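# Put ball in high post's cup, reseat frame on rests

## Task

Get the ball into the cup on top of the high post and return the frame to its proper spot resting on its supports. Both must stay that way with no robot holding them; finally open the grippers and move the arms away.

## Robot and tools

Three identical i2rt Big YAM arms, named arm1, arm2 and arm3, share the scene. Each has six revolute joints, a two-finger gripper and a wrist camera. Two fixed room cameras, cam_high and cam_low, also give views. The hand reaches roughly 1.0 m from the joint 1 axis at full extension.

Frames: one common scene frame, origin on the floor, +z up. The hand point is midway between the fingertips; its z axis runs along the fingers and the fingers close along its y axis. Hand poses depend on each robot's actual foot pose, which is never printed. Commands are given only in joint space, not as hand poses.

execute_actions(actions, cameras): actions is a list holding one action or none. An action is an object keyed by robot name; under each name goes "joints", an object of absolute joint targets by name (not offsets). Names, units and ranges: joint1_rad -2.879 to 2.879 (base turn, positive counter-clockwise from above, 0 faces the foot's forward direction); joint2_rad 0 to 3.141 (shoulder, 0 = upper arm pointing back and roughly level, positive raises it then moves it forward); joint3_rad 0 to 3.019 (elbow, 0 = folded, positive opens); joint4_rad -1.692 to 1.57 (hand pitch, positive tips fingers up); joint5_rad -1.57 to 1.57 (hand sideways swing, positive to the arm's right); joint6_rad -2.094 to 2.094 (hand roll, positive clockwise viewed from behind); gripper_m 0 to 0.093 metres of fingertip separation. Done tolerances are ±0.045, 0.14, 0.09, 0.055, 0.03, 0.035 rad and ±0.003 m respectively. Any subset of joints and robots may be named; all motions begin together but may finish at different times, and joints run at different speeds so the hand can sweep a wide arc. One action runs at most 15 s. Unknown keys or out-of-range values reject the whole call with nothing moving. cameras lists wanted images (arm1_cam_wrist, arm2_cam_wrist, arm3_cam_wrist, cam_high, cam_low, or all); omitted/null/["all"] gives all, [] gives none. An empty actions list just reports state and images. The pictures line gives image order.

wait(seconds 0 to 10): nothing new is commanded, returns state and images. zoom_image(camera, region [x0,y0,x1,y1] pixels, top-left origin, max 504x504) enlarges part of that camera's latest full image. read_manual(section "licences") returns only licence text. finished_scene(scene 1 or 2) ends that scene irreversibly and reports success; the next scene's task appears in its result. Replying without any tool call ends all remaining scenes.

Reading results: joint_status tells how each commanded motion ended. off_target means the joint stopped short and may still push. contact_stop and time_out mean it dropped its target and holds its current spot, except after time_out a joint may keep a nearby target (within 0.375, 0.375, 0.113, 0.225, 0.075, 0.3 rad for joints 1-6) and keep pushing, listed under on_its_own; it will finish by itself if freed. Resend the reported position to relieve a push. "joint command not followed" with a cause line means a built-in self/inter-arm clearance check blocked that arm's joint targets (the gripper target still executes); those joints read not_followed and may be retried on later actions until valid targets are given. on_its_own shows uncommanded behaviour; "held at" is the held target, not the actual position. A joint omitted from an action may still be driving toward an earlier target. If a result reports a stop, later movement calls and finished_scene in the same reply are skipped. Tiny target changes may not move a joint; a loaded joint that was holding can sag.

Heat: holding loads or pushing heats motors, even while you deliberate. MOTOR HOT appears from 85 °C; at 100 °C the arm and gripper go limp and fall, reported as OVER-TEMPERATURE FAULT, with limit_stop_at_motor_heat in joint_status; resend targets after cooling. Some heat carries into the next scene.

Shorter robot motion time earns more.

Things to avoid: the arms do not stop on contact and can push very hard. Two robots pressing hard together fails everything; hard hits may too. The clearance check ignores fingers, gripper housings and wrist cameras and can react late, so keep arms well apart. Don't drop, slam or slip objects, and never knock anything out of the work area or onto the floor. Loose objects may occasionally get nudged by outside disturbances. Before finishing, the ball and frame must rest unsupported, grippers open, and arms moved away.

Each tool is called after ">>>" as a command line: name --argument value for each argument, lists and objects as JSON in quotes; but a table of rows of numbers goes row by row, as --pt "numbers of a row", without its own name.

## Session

>>> execute_actions --actions '[]'

Scene clock: 0.00 s.
Motor temperatures (°C, as the motors report them): arm1=[25 29 26 27 24 26] | arm2=[25 25 26 28 25 26] | arm3=[27 26 30 26 25 28]
arm1.joint_positions: joint1_rad=+0.123 joint2_rad=+0.634 joint3_rad=+1.423 joint4_rad=-1.183 joint5_rad=-0.033 joint6_rad=+0.397 gripper_m=+0.095
arm1.joint_status: not commanded
arm1.hand: x=+1.1895 y=-0.0270 z=+1.3409 quat_wxyz=(+0.145, +0.827, -0.121, -0.530) (m; scene frame)
arm2.joint_positions: joint1_rad=+0.246 joint2_rad=+0.570 joint3_rad=+1.339 joint4_rad=-1.251 joint5_rad=+0.058 joint6_rad=-0.255 gripper_m=+0.094
arm2.joint_status: not commanded
arm2.hand: x=-0.5720 y=+1.0732 z=+1.3266 quat_wxyz=(-0.431, -0.251, -0.821, +0.279) (m; scene frame)
arm3.joint_positions: joint1_rad=+0.362 joint2_rad=+0.489 joint3_rad=+1.442 joint4_rad=-1.470 joint5_rad=-0.252 joint6_rad=+0.263 gripper_m=+0.094
arm3.joint_status: not commanded
arm3.hand: x=-0.7364 y=-1.1020 z=+1.3728 quat_wxyz=(-0.266, +0.502, -0.697, -0.437) (m; scene frame)
pictures: arm1_cam_wrist, arm2_cam_wrist, arm3_cam_wrist, cam_high, cam_low
Images, in order (width x height): arm1_cam_wrist 504x504, arm2_cam_wrist 504x504, arm3_cam_wrist 504x504, cam_high 504x504, cam_low 504x504.

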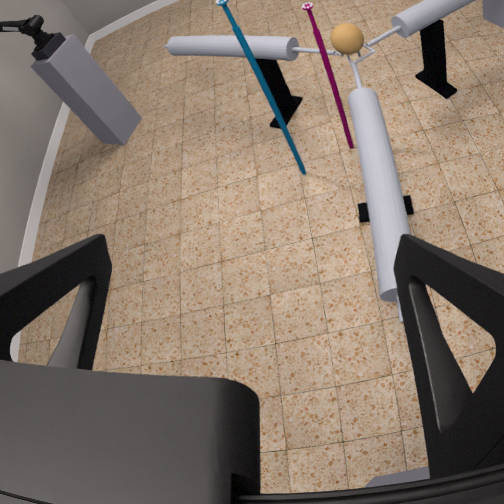

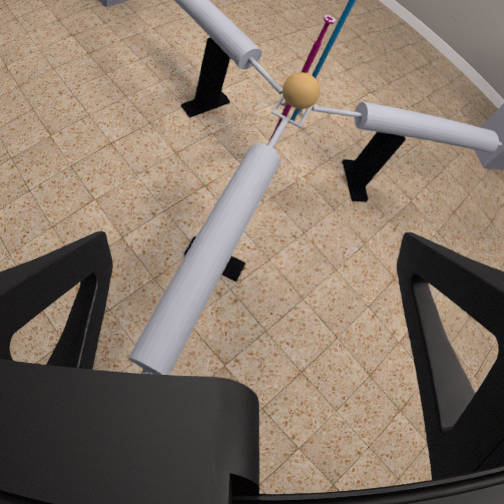

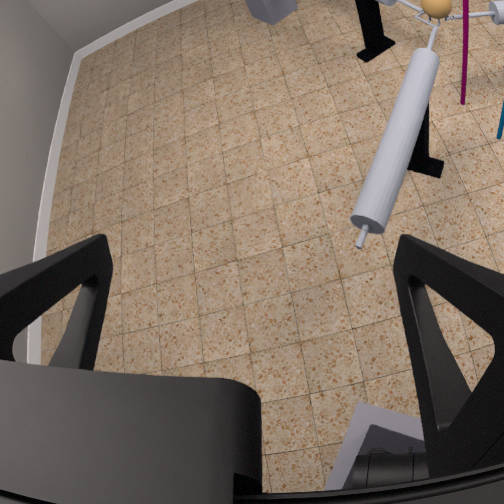

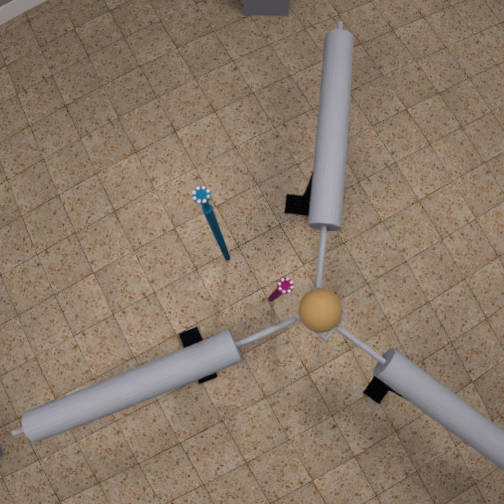

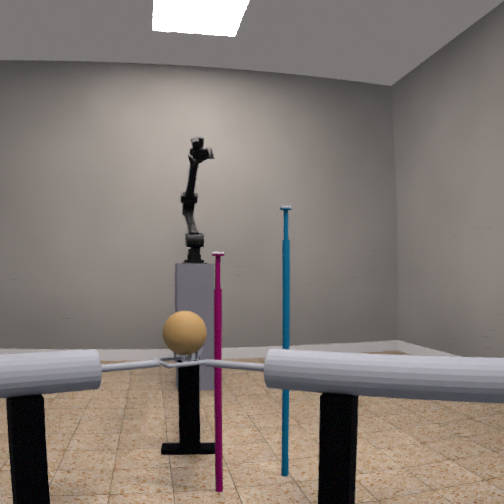

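>>> execute_actions --actions '[{"arm1": {"joints": {"joint1_rad": -0.066, "joint2_rad": 2.39, "joint3_rad": 1.368, "joint4_rad": -0.55, "joint5_rad": 0, "joint6_rad": -0.011, "gripper_m": 0.09}}, "arm2": {"joints": {"joint1_rad": 0.392, "joint2_rad": 2.32, "joint3_rad": 0.599, "joint4_rad": 0.151, "joint5_rad": 0, "joint6_rad": 0.49, "gripper_m": 0.09}}, "arm3": {"joints": {"joint1_rad": 0.506, "joint2_rad": 2.605, "joint3_rad": 1.644, "joint4_rad": -0.61, "joint5_rad": 0, "joint6_rad": 0.546, "gripper_m": 0.09}}}]'

Scene clock: 17.37 s.
Motor temperatures (°C, as the motors report them): arm1=[25 29 28 28 24 26] | arm2=[25 25 28 28 25 26] | arm3=[27 27 31 26 25 28]
arm1.joint_positions: joint1_rad=-0.062 joint2_rad=+2.387 joint3_rad=+1.361 joint4_rad=-0.557 joint5_rad=-0.002 joint6_rad=+0.002 gripper_m=+0.090
arm1.joint_status: all done
arm1.hand: x=+0.9168 y=+0.0536 z=+0.5185 quat_wxyz=(+0.001, +0.999, -0.051, +0.013) (m; scene frame)
arm2.joint_positions: joint1_rad=+0.385 joint2_rad=+2.325 joint3_rad=+0.606 joint4_rad=+0.135 joint5_rad=+0.002 joint6_rad=+0.480 gripper_m=+0.090
arm2.joint_status: all done
arm2.hand: x=-0.5134 y=+1.0903 z=+0.5192 quat_wxyz=(+0.011, -0.544, -0.839, -0.005) (m; scene frame)
arm3.joint_positions: joint1_rad=+0.496 joint2_rad=+2.614 joint3_rad=+1.633 joint4_rad=-0.619 joint5_rad=-0.004 joint6_rad=+0.537 gripper_m=+0.090
arm3.joint_status: all done
arm3.hand: x=-0.6805 y=-0.6679 z=+0.5127 quat_wxyz=(+0.008, +0.461, -0.887, +0.010) (m; scene frame)
pictures: arm1_cam_wrist, arm2_cam_wrist, arm3_cam_wrist, cam_high, cam_low
Images, in order (width x height): arm1_cam_wrist 504x504, arm2_cam_wrist 504x504, arm3_cam_wrist 504x504, cam_high 504x504, cam_low 504x504.

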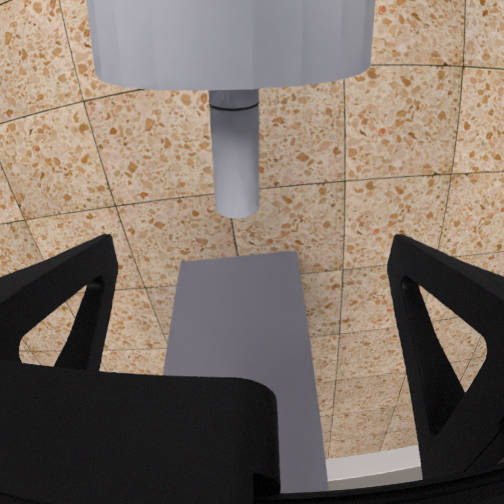

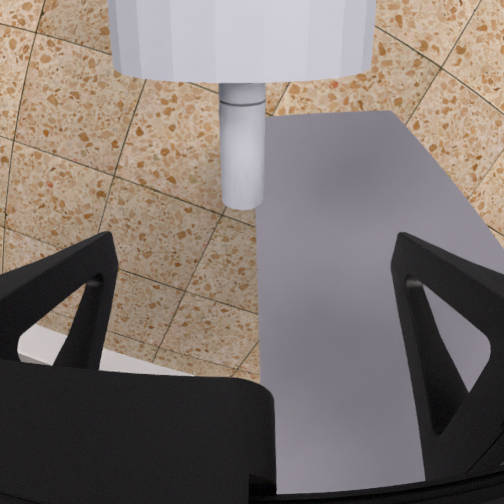

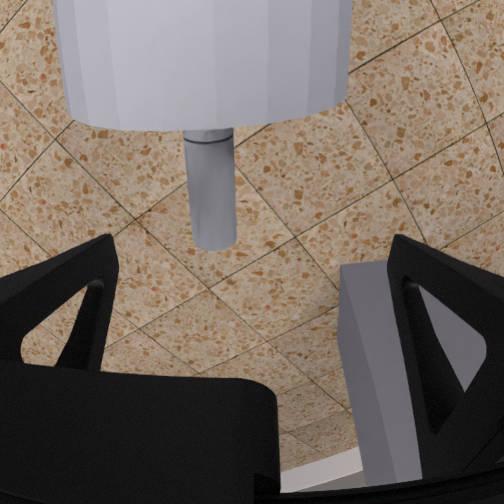

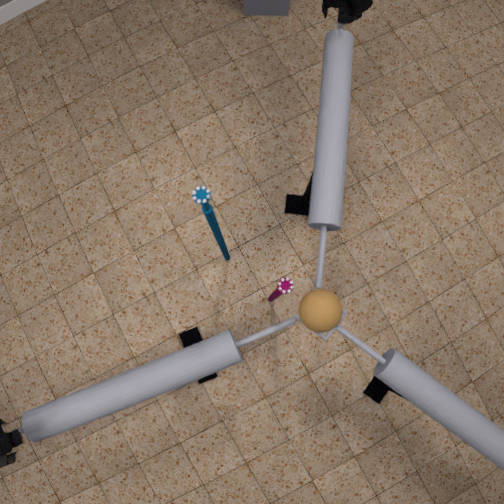

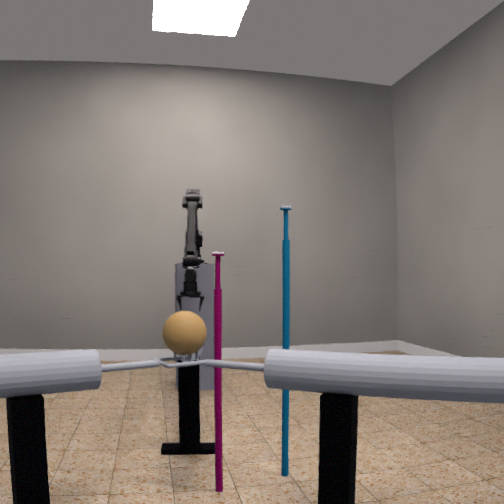

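>>> execute_actions --actions '[{"arm1": {"joints": {"joint1_rad": -0.055, "joint2_rad": 2.513, "joint3_rad": 1.447, "joint4_rad": -0.505, "joint5_rad": 0, "joint6_rad": -0.005}}, "arm2": {"joints": {"joint1_rad": 0.392, "joint2_rad": 2.49, "joint3_rad": 0.69, "joint4_rad": 0.225, "joint5_rad": 0, "joint6_rad": 0.49}}, "arm3": {"joints": {"joint1_rad": 0.535, "joint2_rad": 2.717, "joint3_rad": 1.716, "joint4_rad": -0.569, "joint5_rad": 0, "joint6_rad": 0.575}}}]' --cameras '["arm1_cam_wrist", "arm2_cam_wrist", "arm3_cam_wrist"]'

Scene clock: 31.53 s.
Motor temperatures (°C, as the motors report them): arm1=[25 30 27 28 24 26] | arm2=[25 25 27 28 25 26] | arm3=[27 28 31 26 25 28]
arm1.joint_positions: joint1_rad=-0.062 joint2_rad=+2.504 joint3_rad=+1.435 joint4_rad=-0.510 joint5_rad=-0.002 joint6_rad=+0.002 gripper_m=+0.090
arm1.joint_status: all done
arm1.hand: x=+0.9090 y=+0.0544 z=+0.4709 quat_wxyz=(+0.001, +0.999, -0.051, +0.012) (m; scene frame)
arm2.joint_positions: joint1_rad=+0.385 joint2_rad=+2.499 joint3_rad=+0.694 joint4_rad=+0.215 joint5_rad=+0.002 joint6_rad=+0.480 gripper_m=+0.090
arm2.joint_status: all done
arm2.hand: x=-0.5127 y=+1.0903 z=+0.4686 quat_wxyz=(+0.014, -0.544, -0.839, -0.006) (m; scene frame)
arm3.joint_positions: joint1_rad=+0.530 joint2_rad=+2.716 joint3_rad=+1.700 joint4_rad=-0.574 joint5_rad=-0.003 joint6_rad=+0.566 gripper_m=+0.090
arm3.joint_status: all done
arm3.hand: x=-0.7004 y=-0.6638 z=+0.4681 quat_wxyz=(+0.005, +0.464, -0.886, +0.006) (m; scene frame)
pictures: arm1_cam_wrist, arm2_cam_wrist, arm3_cam_wrist
Images, in order (width x height): arm1_cam_wrist 504x504, arm2_cam_wrist 504x504, arm3_cam_wrist 504x504.

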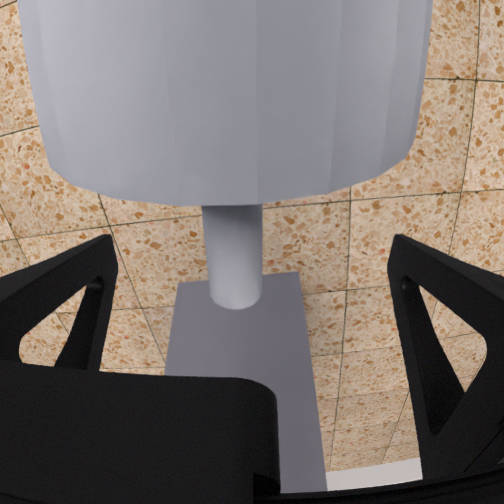

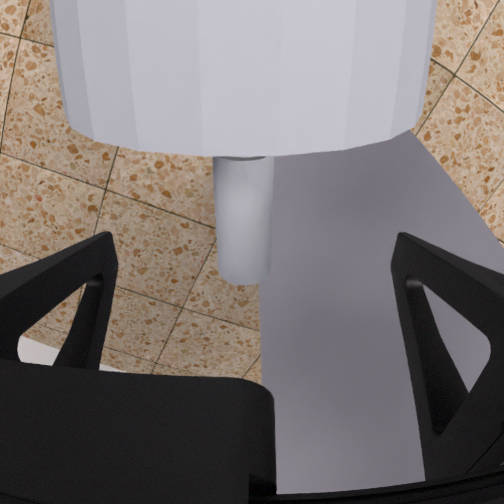

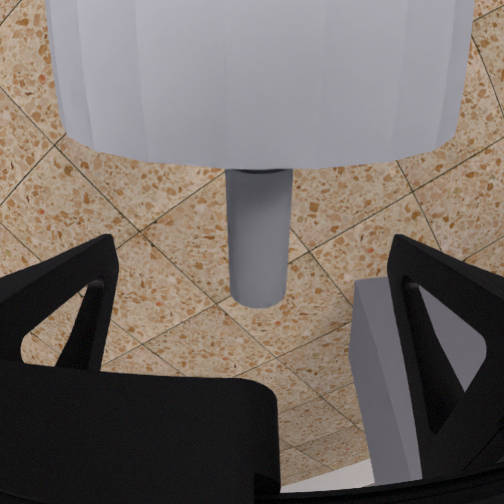

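Well aligned. Descend and grip.

>>> execute_actions --actions '[{"arm1": {"joints": {"joint1_rad": -0.05, "joint2_rad": 2.617, "joint3_rad": 1.505, "joint4_rad": -0.459, "joint5_rad": 0, "joint6_rad": 0.0}}, "arm2": {"joints": {"joint1_rad": 0.392, "joint2_rad": 2.632, "joint3_rad": 0.781, "joint4_rad": 0.281, "joint5_rad": 0, "joint6_rad": 0.485}}, "arm3": {"joints": {"joint1_rad": 0.53, "joint2_rad": 2.824, "joint3_rad": 1.798, "joint4_rad": -0.545, "joint5_rad": 0, "joint6_rad": 0.57}}}]' --cameras '[]'

>>> execute_actions --actions '[{"arm1": {"joints": {"gripper_m": 0.0}}, "arm2": {"joints": {"gripper_m": 0.0}}, "arm3": {"joints": {"gripper_m": 0.0}}}]' --cameras '["cam_high", "cam_low"]'

Scene clock: 38.13 s.
Motor temperatures (°C, as the motors report them): arm1=[25 30 27 28 24 26] | arm2=[25 25 27 28 25 26] | arm3=[27 28 31 26 25 28]
arm1.joint_positions: joint1_rad=-0.058 joint2_rad=+2.587 joint3_rad=+1.494 joint4_rad=-0.465 joint5_rad=-0.002 joint6_rad=+0.002 gripper_m=+0.090
arm1.joint_status: all done
arm1.hand: x=+0.8990 y=+0.0532 z=+0.4374 quat_wxyz=(+0.000, +0.999, -0.048, +0.001) (m; scene frame)
arm2.joint_positions: joint1_rad=+0.385 joint2_rad=+2.640 joint3_rad=+0.778 joint4_rad=+0.268 joint5_rad=+0.002 joint6_rad=+0.485 gripper_m=+0.090
arm2.joint_status: all done
arm2.hand: x=-0.5136 y=+1.0917 z=+0.4241 quat_wxyz=(+0.016, -0.546, -0.838, -0.006) (m; scene frame)
arm3.joint_positions: joint1_rad=+0.530 joint2_rad=+2.819 joint3_rad=+1.781 joint4_rad=-0.549 joint5_rad=+0.001 joint6_rad=+0.565 gripper_m=+0.090
arm3.joint_status: all done
arm3.hand: x=-0.6996 y=-0.6626 z=+0.4248 quat_wxyz=(+0.002, +0.464, -0.886, +0.006) (m; scene frame)
pictures: none
No camera images: the call's "cameras" was empty. Leave "cameras" out to get every camera's image.

Scene clock: 38.83 s.
Motor temperatures (°C, as the motors report them): arm1=[25 30 27 28 24 26] | arm2=[25 25 27 28 25 26] | arm3=[27 28 31 26 25 28]
arm1.joint_positions: joint1_rad=-0.052 joint2_rad=+2.590 joint3_rad=+1.492 joint4_rad=-0.467 joint5_rad=+0.000 joint6_rad=-0.001 gripper_m=+0.019
arm1.joint_status: gripper_m off_target (ended at +0.019, target +0.000)
arm1.hand: x=+0.9017 y=+0.0501 z=+0.4355 quat_wxyz=(+0.000, +0.999, -0.044, +0.005) (m; scene frame)
arm2.joint_positions: joint1_rad=+0.386 joint2_rad=+2.640 joint3_rad=+0.778 joint4_rad=+0.269 joint5_rad=-0.004 joint6_rad=+0.485 gripper_m=+0.018
arm2.joint_status: gripper_m off_target (ended at +0.018, target +0.000)
arm2.hand: x=-0.5126 y=+1.0925 z=+0.4241 quat_wxyz=(+0.015, -0.546, -0.838, -0.008) (m; scene frame)
arm3.joint_positions: joint1_rad=+0.530 joint2_rad=+2.819 joint3_rad=+1.781 joint4_rad=-0.550 joint5_rad=+0.005 joint6_rad=+0.563 gripper_m=+0.017
arm3.joint_status: gripper_m off_target (ended at +0.017, target +0.000)
arm3.hand: x=-0.6987 y=-0.6628 z=+0.4249 quat_wxyz=(+0.000, +0.465, -0.885, +0.008) (m; scene frame)
pictures: cam_high, cam_low
Images, in order (width x height): cam_high 504x504, cam_low 504x504.

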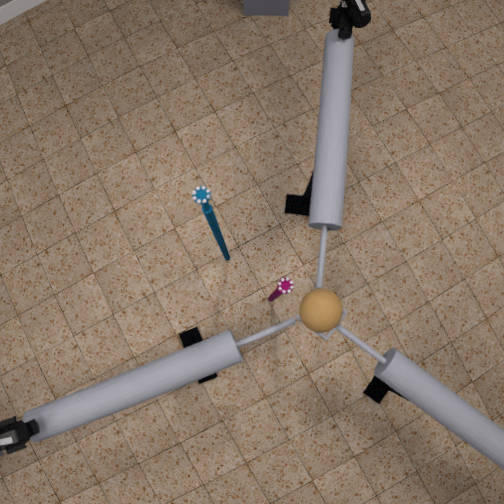

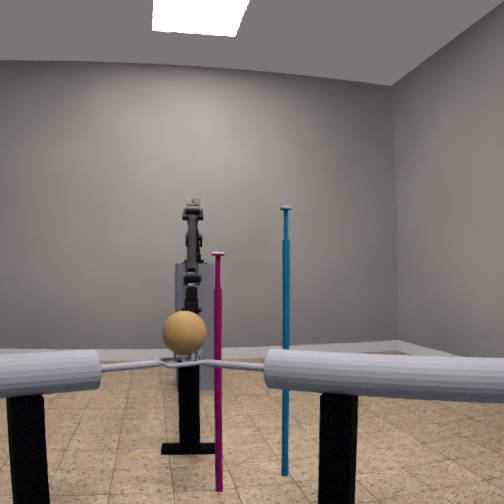

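>>> execute_actions --actions '[{"arm1": {"joints": {"gripper_m": 0.06}}}]' --cameras '[]'

>>> execute_actions --actions '[{"arm1": {"joints": {"joint1_rad": -0.052, "joint2_rad": 2.64, "joint3_rad": 1.49, "joint4_rad": -0.425, "joint5_rad": 0, "joint6_rad": 0.0}}}]' --cameras '[]'

>>> execute_actions --actions '[{"arm1": {"joints": {"gripper_m": 0.0}}}]' --cameras '["cam_high"]'

Scene clock: 46.17 s.
Motor temperatures (°C, as the motors report them): arm1=[25 30 27 28 24 26] | arm2=[25 25 27 28 25 26] | arm3=[27 28 31 26 25 28]
arm1.joint_positions: joint1_rad=-0.052 joint2_rad=+2.591 joint3_rad=+1.492 joint4_rad=-0.467 joint5_rad=+0.000 joint6_rad=-0.001 gripper_m=+0.060
arm1.joint_status: all done
arm1.hand: x=+0.9022 y=+0.0501 z=+0.4349 quat_wxyz=(+0.000, +0.999, -0.044, +0.005) (m; scene frame)
arm2.joint_positions: joint1_rad=+0.386 joint2_rad=+2.640 joint3_rad=+0.778 joint4_rad=+0.269 joint5_rad=-0.004 joint6_rad=+0.485 gripper_m=+0.018
arm2.joint_status: not commanded
arm2.hand: x=-0.5126 y=+1.0925 z=+0.4241 quat_wxyz=(+0.015, -0.546, -0.838, -0.008) (m; scene frame)
arm3.joint_positions: joint1_rad=+0.530 joint2_rad=+2.819 joint3_rad=+1.781 joint4_rad=-0.550 joint5_rad=+0.005 joint6_rad=+0.563 gripper_m=+0.017
arm3.joint_status: not commanded
arm3.hand: x=-0.6987 y=-0.6628 z=+0.4249 quat_wxyz=(+0.000, +0.465, -0.885, +0.008) (m; scene frame)
pictures: none
No camera images: the call's "cameras" was empty. Leave "cameras" out to get every camera's image.

Scene clock: 46.87 s.
Motor temperatures (°C, as the motors report them): arm1=[25 30 27 28 24 26] | arm2=[25 25 27 28 25 26] | arm3=[27 28 31 26 25 28]
arm1.joint_positions: joint1_rad=-0.052 joint2_rad=+2.615 joint3_rad=+1.492 joint4_rad=-0.433 joint5_rad=+0.000 joint6_rad=-0.001 gripper_m=+0.060
arm1.joint_status: all done
arm1.hand: x=+0.9046 y=+0.0499 z=+0.4225 quat_wxyz=(-0.001, +0.999, -0.044, +0.000) (m; scene frame)
arm2.joint_positions: joint1_rad=+0.386 joint2_rad=+2.640 joint3_rad=+0.778 joint4_rad=+0.269 joint5_rad=-0.004 joint6_rad=+0.485 gripper_m=+0.018
arm2.joint_status: not commanded
arm2.hand: x=-0.5126 y=+1.0925 z=+0.4241 quat_wxyz=(+0.015, -0.546, -0.838, -0.008) (m; scene frame)
arm3.joint_positions: joint1_rad=+0.530 joint2_rad=+2.819 joint3_rad=+1.781 joint4_rad=-0.550 joint5_rad=+0.005 joint6_rad=+0.563 gripper_m=+0.017
arm3.joint_status: not commanded
arm3.hand: x=-0.6987 y=-0.6628 z=+0.4249 quat_wxyz=(+0.000, +0.465, -0.885, +0.008) (m; scene frame)
pictures: none
No camera images: the call's "cameras" was empty. Leave "cameras" out to get every camera's image.

Scene clock: 47.50 s.
Motor temperatures (°C, as the motors report them): arm1=[25 30 27 28 24 26] | arm2=[25 25 27 28 25 26] | arm3=[27 28 31 26 25 28]
arm1.joint_positions: joint1_rad=-0.052 joint2_rad=+2.615 joint3_rad=+1.492 joint4_rad=-0.433 joint5_rad=+0.000 joint6_rad=-0.001 gripper_m=+0.017
arm1.joint_status: gripper_m off_target (ended at +0.017, target +0.000)
arm1.hand: x=+0.9047 y=+0.0499 z=+0.4223 quat_wxyz=(-0.001, +0.999, -0.044, +0.000) (m; scene frame)
arm2.joint_positions: joint1_rad=+0.386 joint2_rad=+2.640 joint3_rad=+0.778 joint4_rad=+0.269 joint5_rad=-0.004 joint6_rad=+0.485 gripper_m=+0.018
arm2.joint_status: not commanded
arm2.hand: x=-0.5126 y=+1.0925 z=+0.4241 quat_wxyz=(+0.015, -0.546, -0.838, -0.008) (m; scene frame)
arm3.joint_positions: joint1_rad=+0.530 joint2_rad=+2.819 joint3_rad=+1.781 joint4_rad=-0.550 joint5_rad=+0.005 joint6_rad=+0.563 gripper_m=+0.017
arm3.joint_status: not commanded
arm3.hand: x=-0.6987 y=-0.6628 z=+0.4249 quat_wxyz=(+0.000, +0.465, -0.885, +0.008) (m; scene frame)
pictures: cam_high
Images, in order (width x height): cam_high 504x504.

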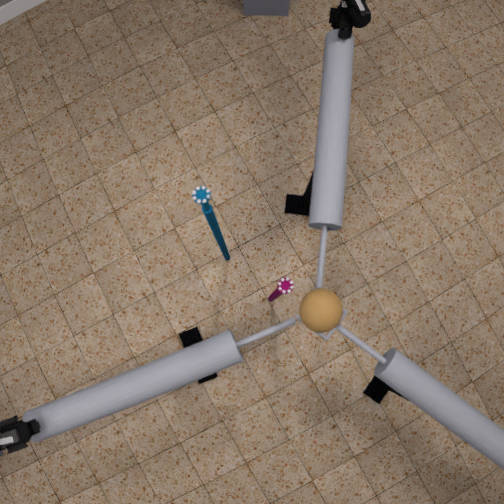

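>>> execute_actions --actions '[{"arm1": {"joints": {"joint1_rad": -0.052, "joint2_rad": 2.046, "joint3_rad": 1.375, "joint4_rad": -0.89, "joint5_rad": 0, "joint6_rad": 0.0, "gripper_m": 0.0}}, "arm2": {"joints": {"joint1_rad": 0.386, "joint2_rad": 1.595, "joint3_rad": 0.5, "joint4_rad": -0.465, "joint5_rad": 0, "joint6_rad": 0.485, "gripper_m": 0.0}}, "arm3": {"joints": {"joint1_rad": 0.53, "joint2_rad": 2.225, "joint3_rad": 1.525, "joint4_rad": -0.855, "joint5_rad": 0, "joint6_rad": 0.563, "gripper_m": 0.0}}}]' --cameras '[]'

>>> execute_actions --actions '[{"arm1": {"joints": {"joint1_rad": -0.052, "joint2_rad": 1.788, "joint3_rad": 1.77, "joint4_rad": -1.53, "joint5_rad": 0, "joint6_rad": 0.0, "gripper_m": 0.0}}, "arm2": {"joints": {"joint1_rad": 0.386, "joint2_rad": 1.05, "joint3_rad": 0.94, "joint4_rad": -1.44, "joint5_rad": 0, "joint6_rad": 0.485, "gripper_m": 0.0}}, "arm3": {"joints": {"joint1_rad": 0.53, "joint2_rad": 1.915, "joint3_rad": 1.81, "joint4_rad": -1.44, "joint5_rad": 0, "joint6_rad": 0.563, "gripper_m": 0.0}}}]' --cameras '["cam_low"]'

>>> execute_actions --actions '[{"arm1": {"joints": {"joint1_rad": 0.294, "joint2_rad": 1.614, "joint3_rad": 1.535, "joint4_rad": -1.48, "joint5_rad": 0, "joint6_rad": 0.345, "gripper_m": 0.0}}, "arm2": {"joints": {"joint1_rad": 0.194, "joint2_rad": 1.51, "joint3_rad": 1.36, "joint4_rad": -1.395, "joint5_rad": 0, "joint6_rad": 0.293, "gripper_m": 0.0}}, "arm3": {"joints": {"joint1_rad": 0.332, "joint2_rad": 1.505, "joint3_rad": 1.25, "joint4_rad": -1.3, "joint5_rad": 0, "joint6_rad": 0.365, "gripper_m": 0.0}}}]' --cameras '["cam_high", "cam_low"]'

Scene clock: 83.57 s.
Motor temperatures (°C, as the motors report them): arm1=[25 30 27 28 24 26] | arm2=[25 25 27 28 25 26] | arm3=[27 28 31 26 25 28]
arm1.joint_positions: joint1_rad=-0.062 joint2_rad=+2.061 joint3_rad=+1.375 joint4_rad=-0.874 joint5_rad=+0.003 joint6_rad=-0.014 gripper_m=+0.017
arm1.joint_status: gripper_m off_target (ended at +0.017, target +0.000); the others done
arm1.hand: x=+0.8955 y=+0.0563 z=+0.6953 quat_wxyz=(-0.002, +0.999, -0.043, +0.002) (m; scene frame)
arm2.joint_positions: joint1_rad=+0.379 joint2_rad=+1.642 joint3_rad=+0.488 joint4_rad=-0.468 joint5_rad=-0.002 joint6_rad=+0.482 gripper_m=+0.018
arm2.joint_status: gripper_m off_target (ended at +0.018, target +0.000); the others done
arm2.hand: x=-0.5233 y=+1.0949 z=+0.6915 quat_wxyz=(+0.029, -0.547, -0.837, -0.009) (m; scene frame)
arm3.joint_positions: joint1_rad=+0.548 joint2_rad=+2.254 joint3_rad=+1.516 joint4_rad=-0.849 joint5_rad=+0.005 joint6_rad=+0.580 gripper_m=+0.017
arm3.joint_status: gripper_m off_target (ended at +0.017, target +0.000); the others done
arm3.hand: x=-0.7098 y=-0.6637 z=+0.6916 quat_wxyz=(+0.001, +0.465, -0.885, +0.008) (m; scene frame)
pictures: none
No camera images: the call's "cameras" was empty. Leave "cameras" out to get every camera's image.

Scene clock: 85.13 s.
Motor temperatures (°C, as the motors report them): arm1=[25 30 27 28 24 26] | arm2=[25 25 27 28 25 26] | arm3=[27 28 31 26 25 28]
arm1.joint_positions: joint1_rad=-0.053 joint2_rad=+1.775 joint3_rad=+1.710 joint4_rad=-1.500 joint5_rad=+0.003 joint6_rad=-0.004 gripper_m=+0.017
arm1.joint_status: gripper_m off_target (ended at +0.017, target +0.000); the others done
arm1.hand: x=+0.9014 y=+0.0503 z=+0.9678 quat_wxyz=(-0.002, +0.999, -0.043, +0.004) (m; scene frame)
arm2.joint_positions: joint1_rad=+0.395 joint2_rad=+1.062 joint3_rad=+0.855 joint4_rad=-1.405 joint5_rad=-0.006 joint6_rad=+0.496 gripper_m=+0.018
arm2.joint_status: gripper_m off_target (ended at +0.018, target +0.000); the others done
arm2.hand: x=-0.5189 y=+1.0940 z=+0.9532 quat_wxyz=(+0.025, -0.546, -0.837, -0.010) (m; scene frame)
arm3.joint_positions: joint1_rad=+0.553 joint2_rad=+1.925 joint3_rad=+1.748 joint4_rad=-1.417 joint5_rad=+0.006 joint6_rad=+0.588 gripper_m=+0.017
arm3.joint_status: gripper_m off_target (ended at +0.017, target +0.000); the others done
arm3.hand: x=-0.7134 y=-0.6691 z=+0.9627 quat_wxyz=(+0.002, +0.464, -0.886, +0.010) (m; scene frame)
pictures: cam_low
Images, in order (width x height): cam_low 504x504.

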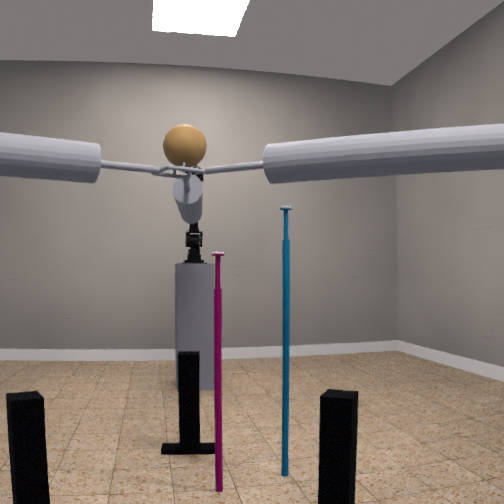

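Scene clock: 87.70 s.
Motor temperatures (°C, as the motors report them): arm1=[25 30 28 28 24 26] | arm2=[25 25 28 28 25 26] | arm3=[27 28 32 26 25 28]
arm1.joint_positions: joint1_rad=+0.299 joint2_rad=+1.603 joint3_rad=+1.516 joint4_rad=-1.487 joint5_rad=+0.003 joint6_rad=+0.351 gripper_m=+0.017
arm1.joint_status: gripper_m off_target (ended at +0.017, target +0.000); the others done
arm1.hand: x=+0.9812 y=-0.1236 z=+0.9794 quat_wxyz=(-0.002, +0.999, -0.045, +0.009) (m; scene frame)
arm2.joint_positions: joint1_rad=+0.197 joint2_rad=+1.545 joint3_rad=+1.296 joint4_rad=-1.380 joint5_rad=+0.001 joint6_rad=+0.303 gripper_m=+0.018
arm2.joint_status: gripper_m off_target (ended at +0.018, target +0.000); the others done
arm2.hand: x=-0.4408 y=+0.9231 z=+0.9518 quat_wxyz=(+0.033, -0.548, -0.836, -0.013) (m; scene frame)
arm3.joint_positions: joint1_rad=+0.368 joint2_rad=+1.513 joint3_rad=+1.227 joint4_rad=-1.303 joint5_rad=-0.004 joint6_rad=+0.404 gripper_m=+0.017
arm3.joint_status: joint6_rad time_out (moved -0.184 of -0.223); gripper_m off_target (ended at +0.017, target +0.000); the others done
arm3.on_its_own: joint6_rad reads +0.404 and still pushes toward +0.365 since a time_out
arm3.hand: x=-0.6389 y=-0.8353 z=+0.9720 quat_wxyz=(+0.006, +0.464, -0.886, +0.005) (m; scene frame)
pictures: cam_high, cam_low
Images, in order (width x height): cam_high 504x504, cam_low 504x504.

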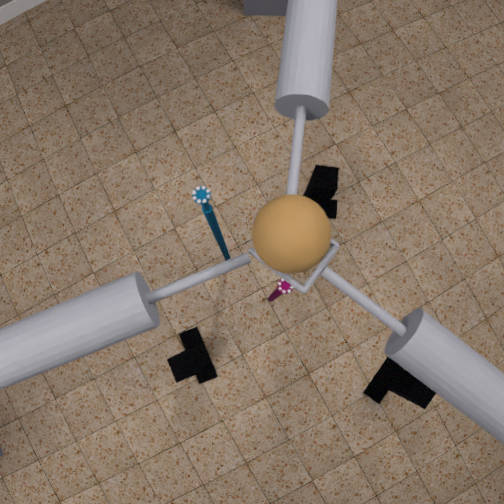

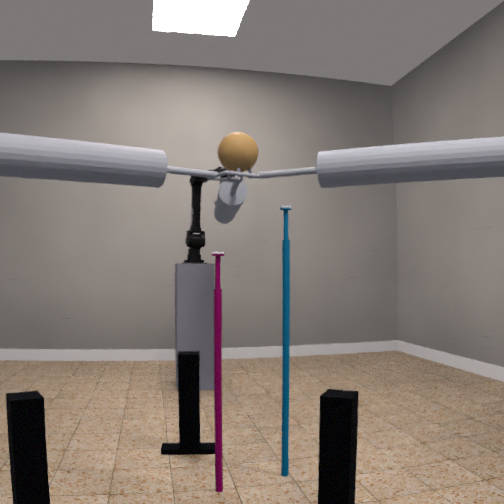

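>>> execute_actions --actions '[{"arm1": {"joints": {"joint1_rad": 0.683, "joint2_rad": 1.634, "joint3_rad": 1.5, "joint4_rad": -1.43, "joint5_rad": 0, "joint6_rad": 0.734, "gripper_m": 0.0}}, "arm2": {"joints": {"joint1_rad": 0.11, "joint2_rad": 1.97, "joint3_rad": 1.99, "joint4_rad": -1.53, "joint5_rad": 0, "joint6_rad": 0.21, "gripper_m": 0.0}}, "arm3": {"joints": {"joint1_rad": -0.011, "joint2_rad": 1.17, "joint3_rad": 0.87, "joint4_rad": -1.26, "joint5_rad": 0, "joint6_rad": 0.022, "gripper_m": 0.0}}}]' --cameras '["cam_high", "cam_low"]'

>>> zoom_image --camera "cam_low" --region '[230, 130, 360, 250]'

Scene clock: 95.40 s.
Motor temperatures (°C, as the motors report them): arm1=[25 30 29 28 24 26] | arm2=[25 25 30 28 25 26] | arm3=[27 28 32 26 25 28]
arm1.joint_positions: joint1_rad=+0.685 joint2_rad=+1.638 joint3_rad=+1.475 joint4_rad=-1.426 joint5_rad=+0.006 joint6_rad=+0.737 gripper_m=+0.017
arm1.joint_status: gripper_m off_target (ended at +0.017, target +0.000); the others done
arm1.hand: x=+1.0577 y=-0.2930 z=+0.9486 quat_wxyz=(-0.009, +0.999, -0.044, +0.012) (m; scene frame)
arm2.joint_positions: joint1_rad=+0.096 joint2_rad=+2.030 joint3_rad=+1.906 joint4_rad=-1.507 joint5_rad=+0.006 joint6_rad=+0.201 gripper_m=+0.018
arm2.joint_status: gripper_m off_target (ended at +0.018, target +0.000); the others done
arm2.hand: x=-0.3733 y=+0.7495 z=+0.9251 quat_wxyz=(+0.033, -0.548, -0.836, -0.014) (m; scene frame)
arm3.joint_positions: joint1_rad=+0.001 joint2_rad=+1.184 joint3_rad=+0.850 joint4_rad=-1.259 joint5_rad=-0.002 joint6_rad=+0.037 gripper_m=+0.017
arm3.joint_status: gripper_m off_target (ended at +0.017, target +0.000); the others done
arm3.hand: x=-0.5649 y=-1.0061 z=+0.9486 quat_wxyz=(+0.009, +0.464, -0.886, +0.004) (m; scene frame)
pictures: cam_high, cam_low
Images, in order (width x height): cam_high 504x504, cam_low 504x504.

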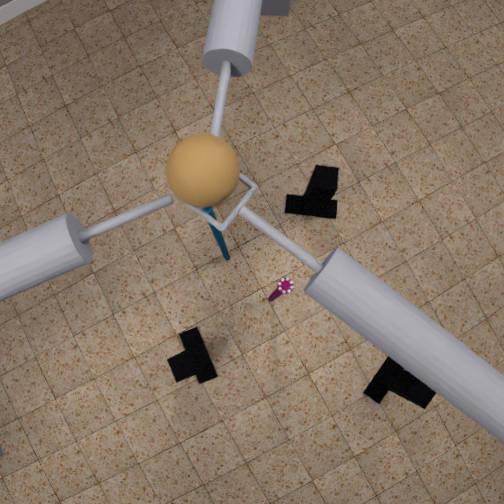

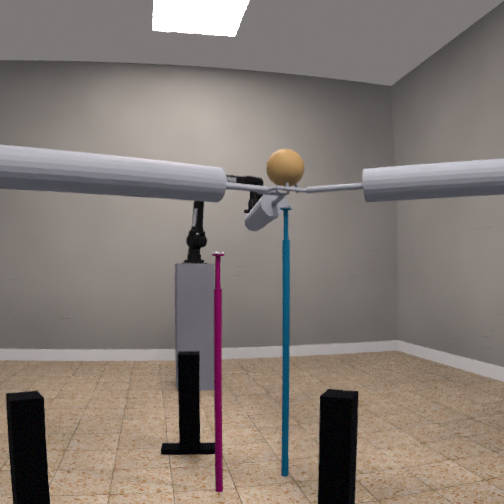

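Region (230, 130, 360, 250) of cam_low's 504x504 image, scaled by 3.877, with more detail than that image has; it fills the top 465 rows of this view, and the rest is white.

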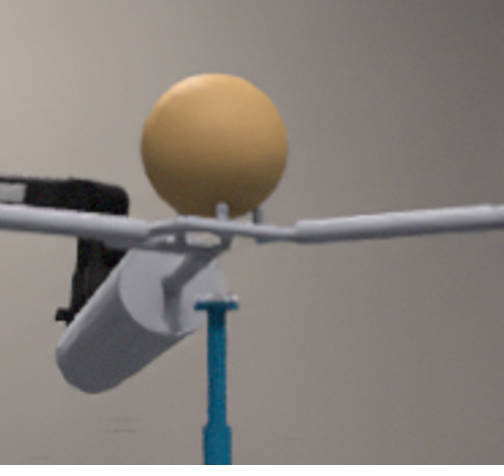

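>>> execute_actions --actions '[{"arm1": {"joints": {"joint1_rad": 0.716, "joint2_rad": 1.64, "joint3_rad": 1.427, "joint4_rad": -1.35, "joint5_rad": 0, "joint6_rad": 0.768, "gripper_m": 0.0}}, "arm2": {"joints": {"joint1_rad": 0.113, "joint2_rad": 1.99, "joint3_rad": 1.97, "joint4_rad": -1.455, "joint5_rad": 0, "joint6_rad": 0.218, "gripper_m": 0.0}}, "arm3": {"joints": {"joint1_rad": -0.058, "joint2_rad": 1.197, "joint3_rad": 0.807, "joint4_rad": -1.165, "joint5_rad": 0, "joint6_rad": -0.022, "gripper_m": 0.0}}}]' --cameras '["cam_high", "cam_low"]'

>>> zoom_image --camera "cam_low" --region '[230, 130, 360, 250]'

Scene clock: 111.30 s.
Motor temperatures (°C, as the motors report them): arm1=[25 30 30 28 24 26] | arm2=[25 26 33 28 25 26] | arm3=[27 27 33 26 25 28]
arm1.joint_positions: joint1_rad=+0.705 joint2_rad=+1.643 joint3_rad=+1.412 joint4_rad=-1.353 joint5_rad=+0.008 joint6_rad=+0.757 gripper_m=+0.017
arm1.joint_status: gripper_m off_target (ended at +0.017, target +0.000); the others done
arm1.hand: x=+1.0651 y=-0.2989 z=+0.9226 quat_wxyz=(-0.008, +0.999, -0.045, +0.010) (m; scene frame)
arm2.joint_positions: joint1_rad=+0.097 joint2_rad=+2.042 joint3_rad=+1.906 joint4_rad=-1.466 joint5_rad=+0.004 joint6_rad=+0.202 gripper_m=+0.018
arm2.joint_status: gripper_m off_target (ended at +0.018, target +0.000); the others done
arm2.hand: x=-0.3667 y=+0.7418 z=+0.9172 quat_wxyz=(+0.020, -0.548, -0.836, -0.010) (m; scene frame)
arm3.joint_positions: joint1_rad=-0.038 joint2_rad=+1.206 joint3_rad=+0.790 joint4_rad=-1.168 joint5_rad=-0.005 joint6_rad=-0.005 gripper_m=+0.017
arm3.joint_status: gripper_m off_target (ended at +0.017, target +0.000); the others done
arm3.hand: x=-0.5560 y=-1.0126 z=+0.9211 quat_wxyz=(+0.005, +0.465, -0.885, +0.000) (m; scene frame)
pictures: cam_high, cam_low
Images, in order (width x height): cam_high 504x504, cam_low 504x504.

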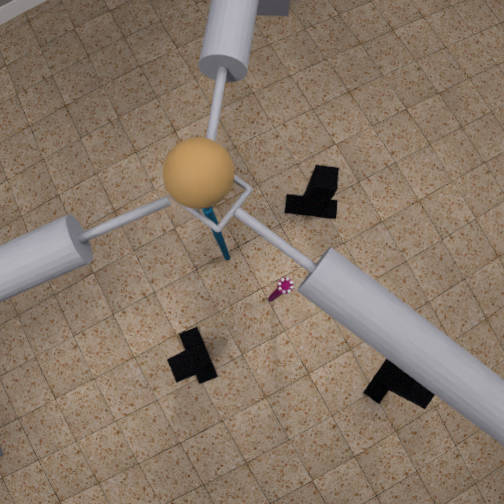

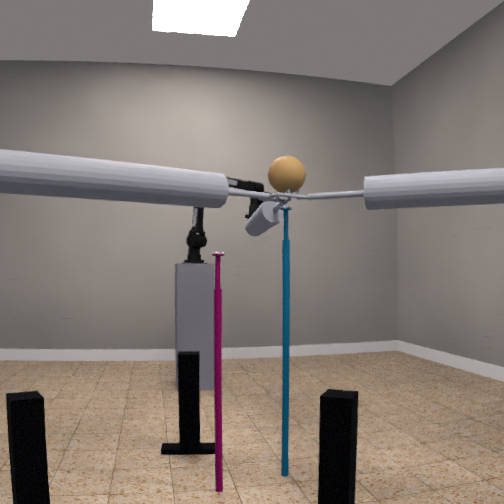

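Region (230, 130, 360, 250) of cam_low's 504x504 image, scaled by 3.877, with more detail than that image has; it fills the top 465 rows of this view, and the rest is white.

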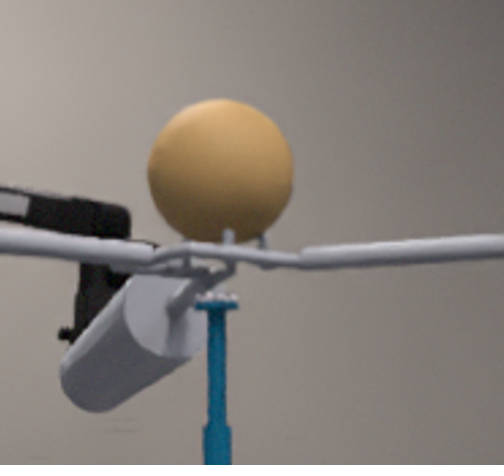

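>>> execute_actions --actions '[{"arm1": {"joints": {"joint1_rad": 0.716, "joint2_rad": 1.72, "joint3_rad": 1.275, "joint4_rad": -1.125, "joint5_rad": 0, "joint6_rad": 0.765, "gripper_m": 0.0}}, "arm2": {"joints": {"joint1_rad": 0.11, "joint2_rad": 2.055, "joint3_rad": 1.82, "joint4_rad": -1.25, "joint5_rad": 0, "joint6_rad": 0.212, "gripper_m": 0.0}}, "arm3": {"joints": {"joint1_rad": -0.055, "joint2_rad": 1.36, "joint3_rad": 0.665, "joint4_rad": -0.865, "joint5_rad": 0, "joint6_rad": -0.02, "gripper_m": 0.0}}}]' --cameras '["cam_high", "cam_low"]'

>>> zoom_image --camera "cam_low" --region '[230, 140, 360, 270]'

Scene clock: 117.97 s.
Motor temperatures (°C, as the motors report them): arm1=[25 30 30 28 24 26] | arm2=[25 27 33 28 25 26] | arm3=[27 27 33 26 25 28]
arm1.joint_positions: joint1_rad=+0.715 joint2_rad=+1.729 joint3_rad=+1.269 joint4_rad=-1.120 joint5_rad=+0.003 joint6_rad=+0.769 gripper_m=+0.017
arm1.joint_status: gripper_m off_target (ended at +0.017, target +0.000); the others done
arm1.hand: x=+1.0678 y=-0.3054 z=+0.8310 quat_wxyz=(-0.005, +0.999, -0.046, +0.010) (m; scene frame)
arm2.joint_positions: joint1_rad=+0.101 joint2_rad=+2.122 joint3_rad=+1.797 joint4_rad=-1.279 joint5_rad=+0.000 joint6_rad=+0.206 gripper_m=+0.018
arm2.joint_status: gripper_m off_target (ended at +0.018, target +0.000); the others done
arm2.hand: x=-0.3599 y=+0.7392 z=+0.8278 quat_wxyz=(+0.019, -0.548, -0.836, -0.012) (m; scene frame)
arm3.joint_positions: joint1_rad=-0.044 joint2_rad=+1.368 joint3_rad=+0.655 joint4_rad=-0.872 joint5_rad=+0.000 joint6_rad=-0.007 gripper_m=+0.017
arm3.joint_status: gripper_m off_target (ended at +0.017, target +0.000); the others done
arm3.hand: x=-0.5534 y=-1.0131 z=+0.8322 quat_wxyz=(+0.005, +0.463, -0.886, +0.002) (m; scene frame)
pictures: cam_high, cam_low
Images, in order (width x height): cam_high 504x504, cam_low 504x504.

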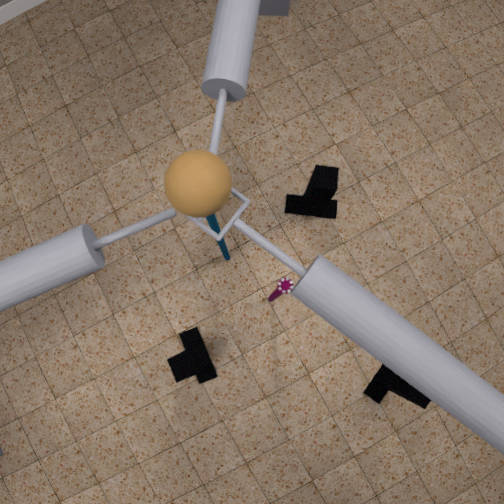

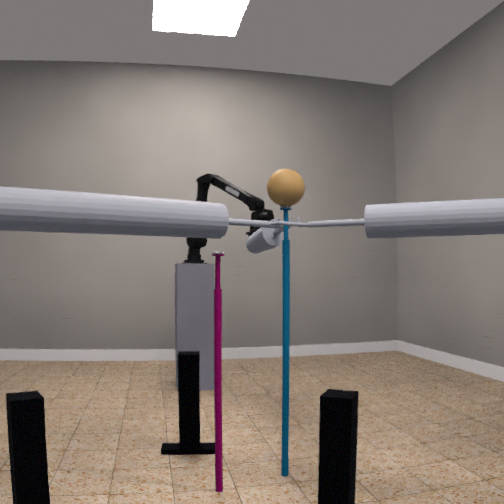

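Region (230, 140, 360, 270) of cam_low's 504x504 image, scaled by 3.877, with more detail than that image has.

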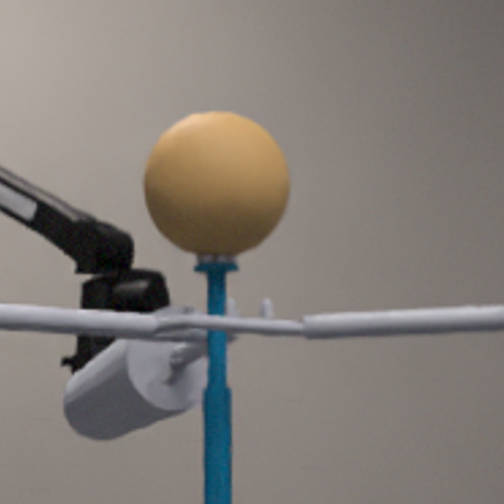

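>>> execute_actions --actions '[{"arm1": {"joints": {"joint1_rad": 0.3, "joint2_rad": 1.718, "joint3_rad": 1.272, "joint4_rad": -1.12, "joint5_rad": 0, "joint6_rad": 0.351, "gripper_m": 0.0}}, "arm2": {"joints": {"joint1_rad": 0.197, "joint2_rad": 1.645, "joint3_rad": 1.12, "joint4_rad": -1.02, "joint5_rad": 0, "joint6_rad": 0.3, "gripper_m": 0.0}}, "arm3": {"joints": {"joint1_rad": 0.365, "joint2_rad": 1.672, "joint3_rad": 1.035, "joint4_rad": -0.92, "joint5_rad": 0, "joint6_rad": 0.4, "gripper_m": 0.0}}}]' --cameras '["cam_high"]'

>>> execute_actions --actions '[{"arm1": {"joints": {"joint1_rad": -0.052, "joint2_rad": 1.871, "joint3_rad": 1.5, "joint4_rad": -1.19, "joint5_rad": 0, "joint6_rad": 0.0, "gripper_m": 0.0}}, "arm2": {"joints": {"joint1_rad": 0.386, "joint2_rad": 1.21, "joint3_rad": 0.64, "joint4_rad": -0.985, "joint5_rad": 0, "joint6_rad": 0.485, "gripper_m": 0.0}}, "arm3": {"joints": {"joint1_rad": 0.54, "joint2_rad": 2.03, "joint3_rad": 1.59, "joint4_rad": -1.11, "joint5_rad": 0, "joint6_rad": 0.575, "gripper_m": 0.0}}}]' --cameras '["cam_high", "cam_low"]'

Scene clock: 132.67 s.
Motor temperatures (°C, as the motors report them): arm1=[25 30 29 28 24 26] | arm2=[25 27 31 28 25 26] | arm3=[27 27 32 26 25 28]
arm1.joint_positions: joint1_rad=+0.309 joint2_rad=+1.703 joint3_rad=+1.234 joint4_rad=-1.101 joint5_rad=+0.007 joint6_rad=+0.366 gripper_m=+0.017
arm1.joint_status: gripper_m off_target (ended at +0.017, target +0.000); the others done
arm1.hand: x=+0.9861 y=-0.1275 z=+0.8300 quat_wxyz=(-0.004, +0.999, -0.047, +0.006) (m; scene frame)
arm2.joint_positions: joint1_rad=+0.198 joint2_rad=+1.673 joint3_rad=+1.115 joint4_rad=-1.042 joint5_rad=+0.000 joint6_rad=+0.303 gripper_m=+0.018
arm2.joint_status: gripper_m off_target (ended at +0.018, target +0.000); the others done
arm2.hand: x=-0.4344 y=+0.9183 z=+0.8327 quat_wxyz=(+0.018, -0.548, -0.836, -0.010) (m; scene frame)
arm3.joint_positions: joint1_rad=+0.351 joint2_rad=+1.683 joint3_rad=+1.003 joint4_rad=-0.894 joint5_rad=+0.003 joint6_rad=+0.390 gripper_m=+0.017
arm3.joint_status: gripper_m off_target (ended at +0.017, target +0.000); the others done
arm3.hand: x=-0.6311 y=-0.8384 z=+0.8264 quat_wxyz=(-0.001, +0.462, -0.887, +0.001) (m; scene frame)
pictures: cam_high
Images, in order (width x height): cam_high 504x504.

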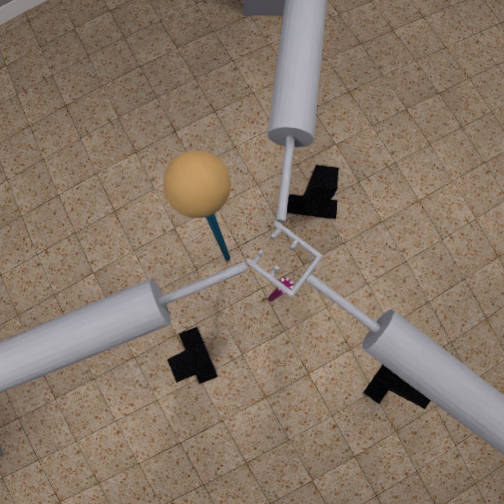

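Scene clock: 133.87 s.
Motor temperatures (°C, as the motors report them): arm1=[25 30 29 28 24 26] | arm2=[25 27 31 28 25 26] | arm3=[27 27 32 26 25 28]
arm1.joint_positions: joint1_rad=-0.060 joint2_rad=+1.860 joint3_rad=+1.452 joint4_rad=-1.153 joint5_rad=+0.005 joint6_rad=-0.009 gripper_m=+0.017
arm1.joint_status: gripper_m off_target (ended at +0.017, target +0.000); the others done
arm1.hand: x=+0.9037 y=+0.0546 z=+0.8275 quat_wxyz=(-0.003, +0.999, -0.044, +0.002) (m; scene frame)
arm2.joint_positions: joint1_rad=+0.378 joint2_rad=+1.241 joint3_rad=+0.628 joint4_rad=-1.006 joint5_rad=-0.007 joint6_rad=+0.474 gripper_m=+0.018
arm2.joint_status: gripper_m off_target (ended at +0.018, target +0.000); the others done
arm2.hand: x=-0.5189 y=+1.0900 z=+0.8284 quat_wxyz=(+0.028, -0.544, -0.838, -0.011) (m; scene frame)
arm3.joint_positions: joint1_rad=+0.538 joint2_rad=+2.045 joint3_rad=+1.538 joint4_rad=-1.079 joint5_rad=+0.009 joint6_rad=+0.568 gripper_m=+0.017
arm3.joint_status: gripper_m off_target (ended at +0.017, target +0.000); the others done
arm3.hand: x=-0.7036 y=-0.6709 z=+0.8183 quat_wxyz=(-0.002, +0.466, -0.885, +0.008) (m; scene frame)
pictures: cam_high, cam_low
Images, in order (width x height): cam_high 504x504, cam_low 504x504.

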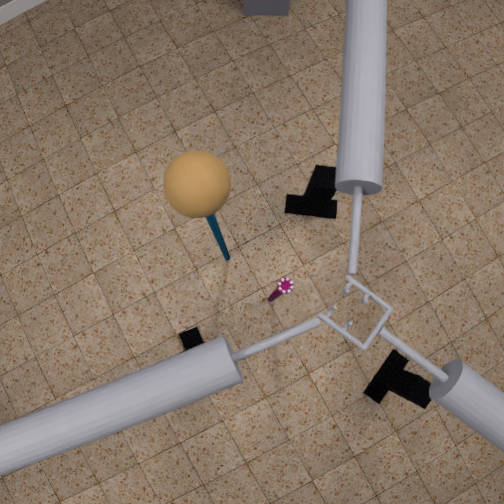

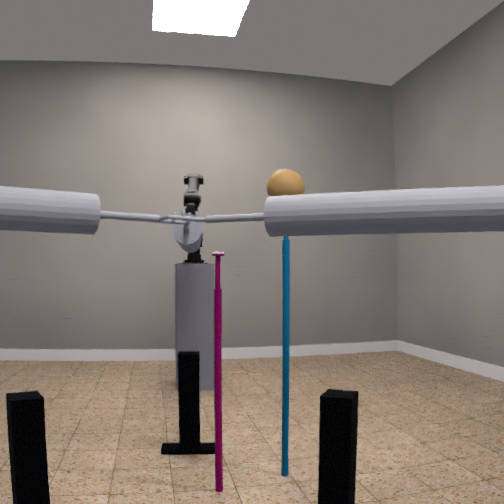

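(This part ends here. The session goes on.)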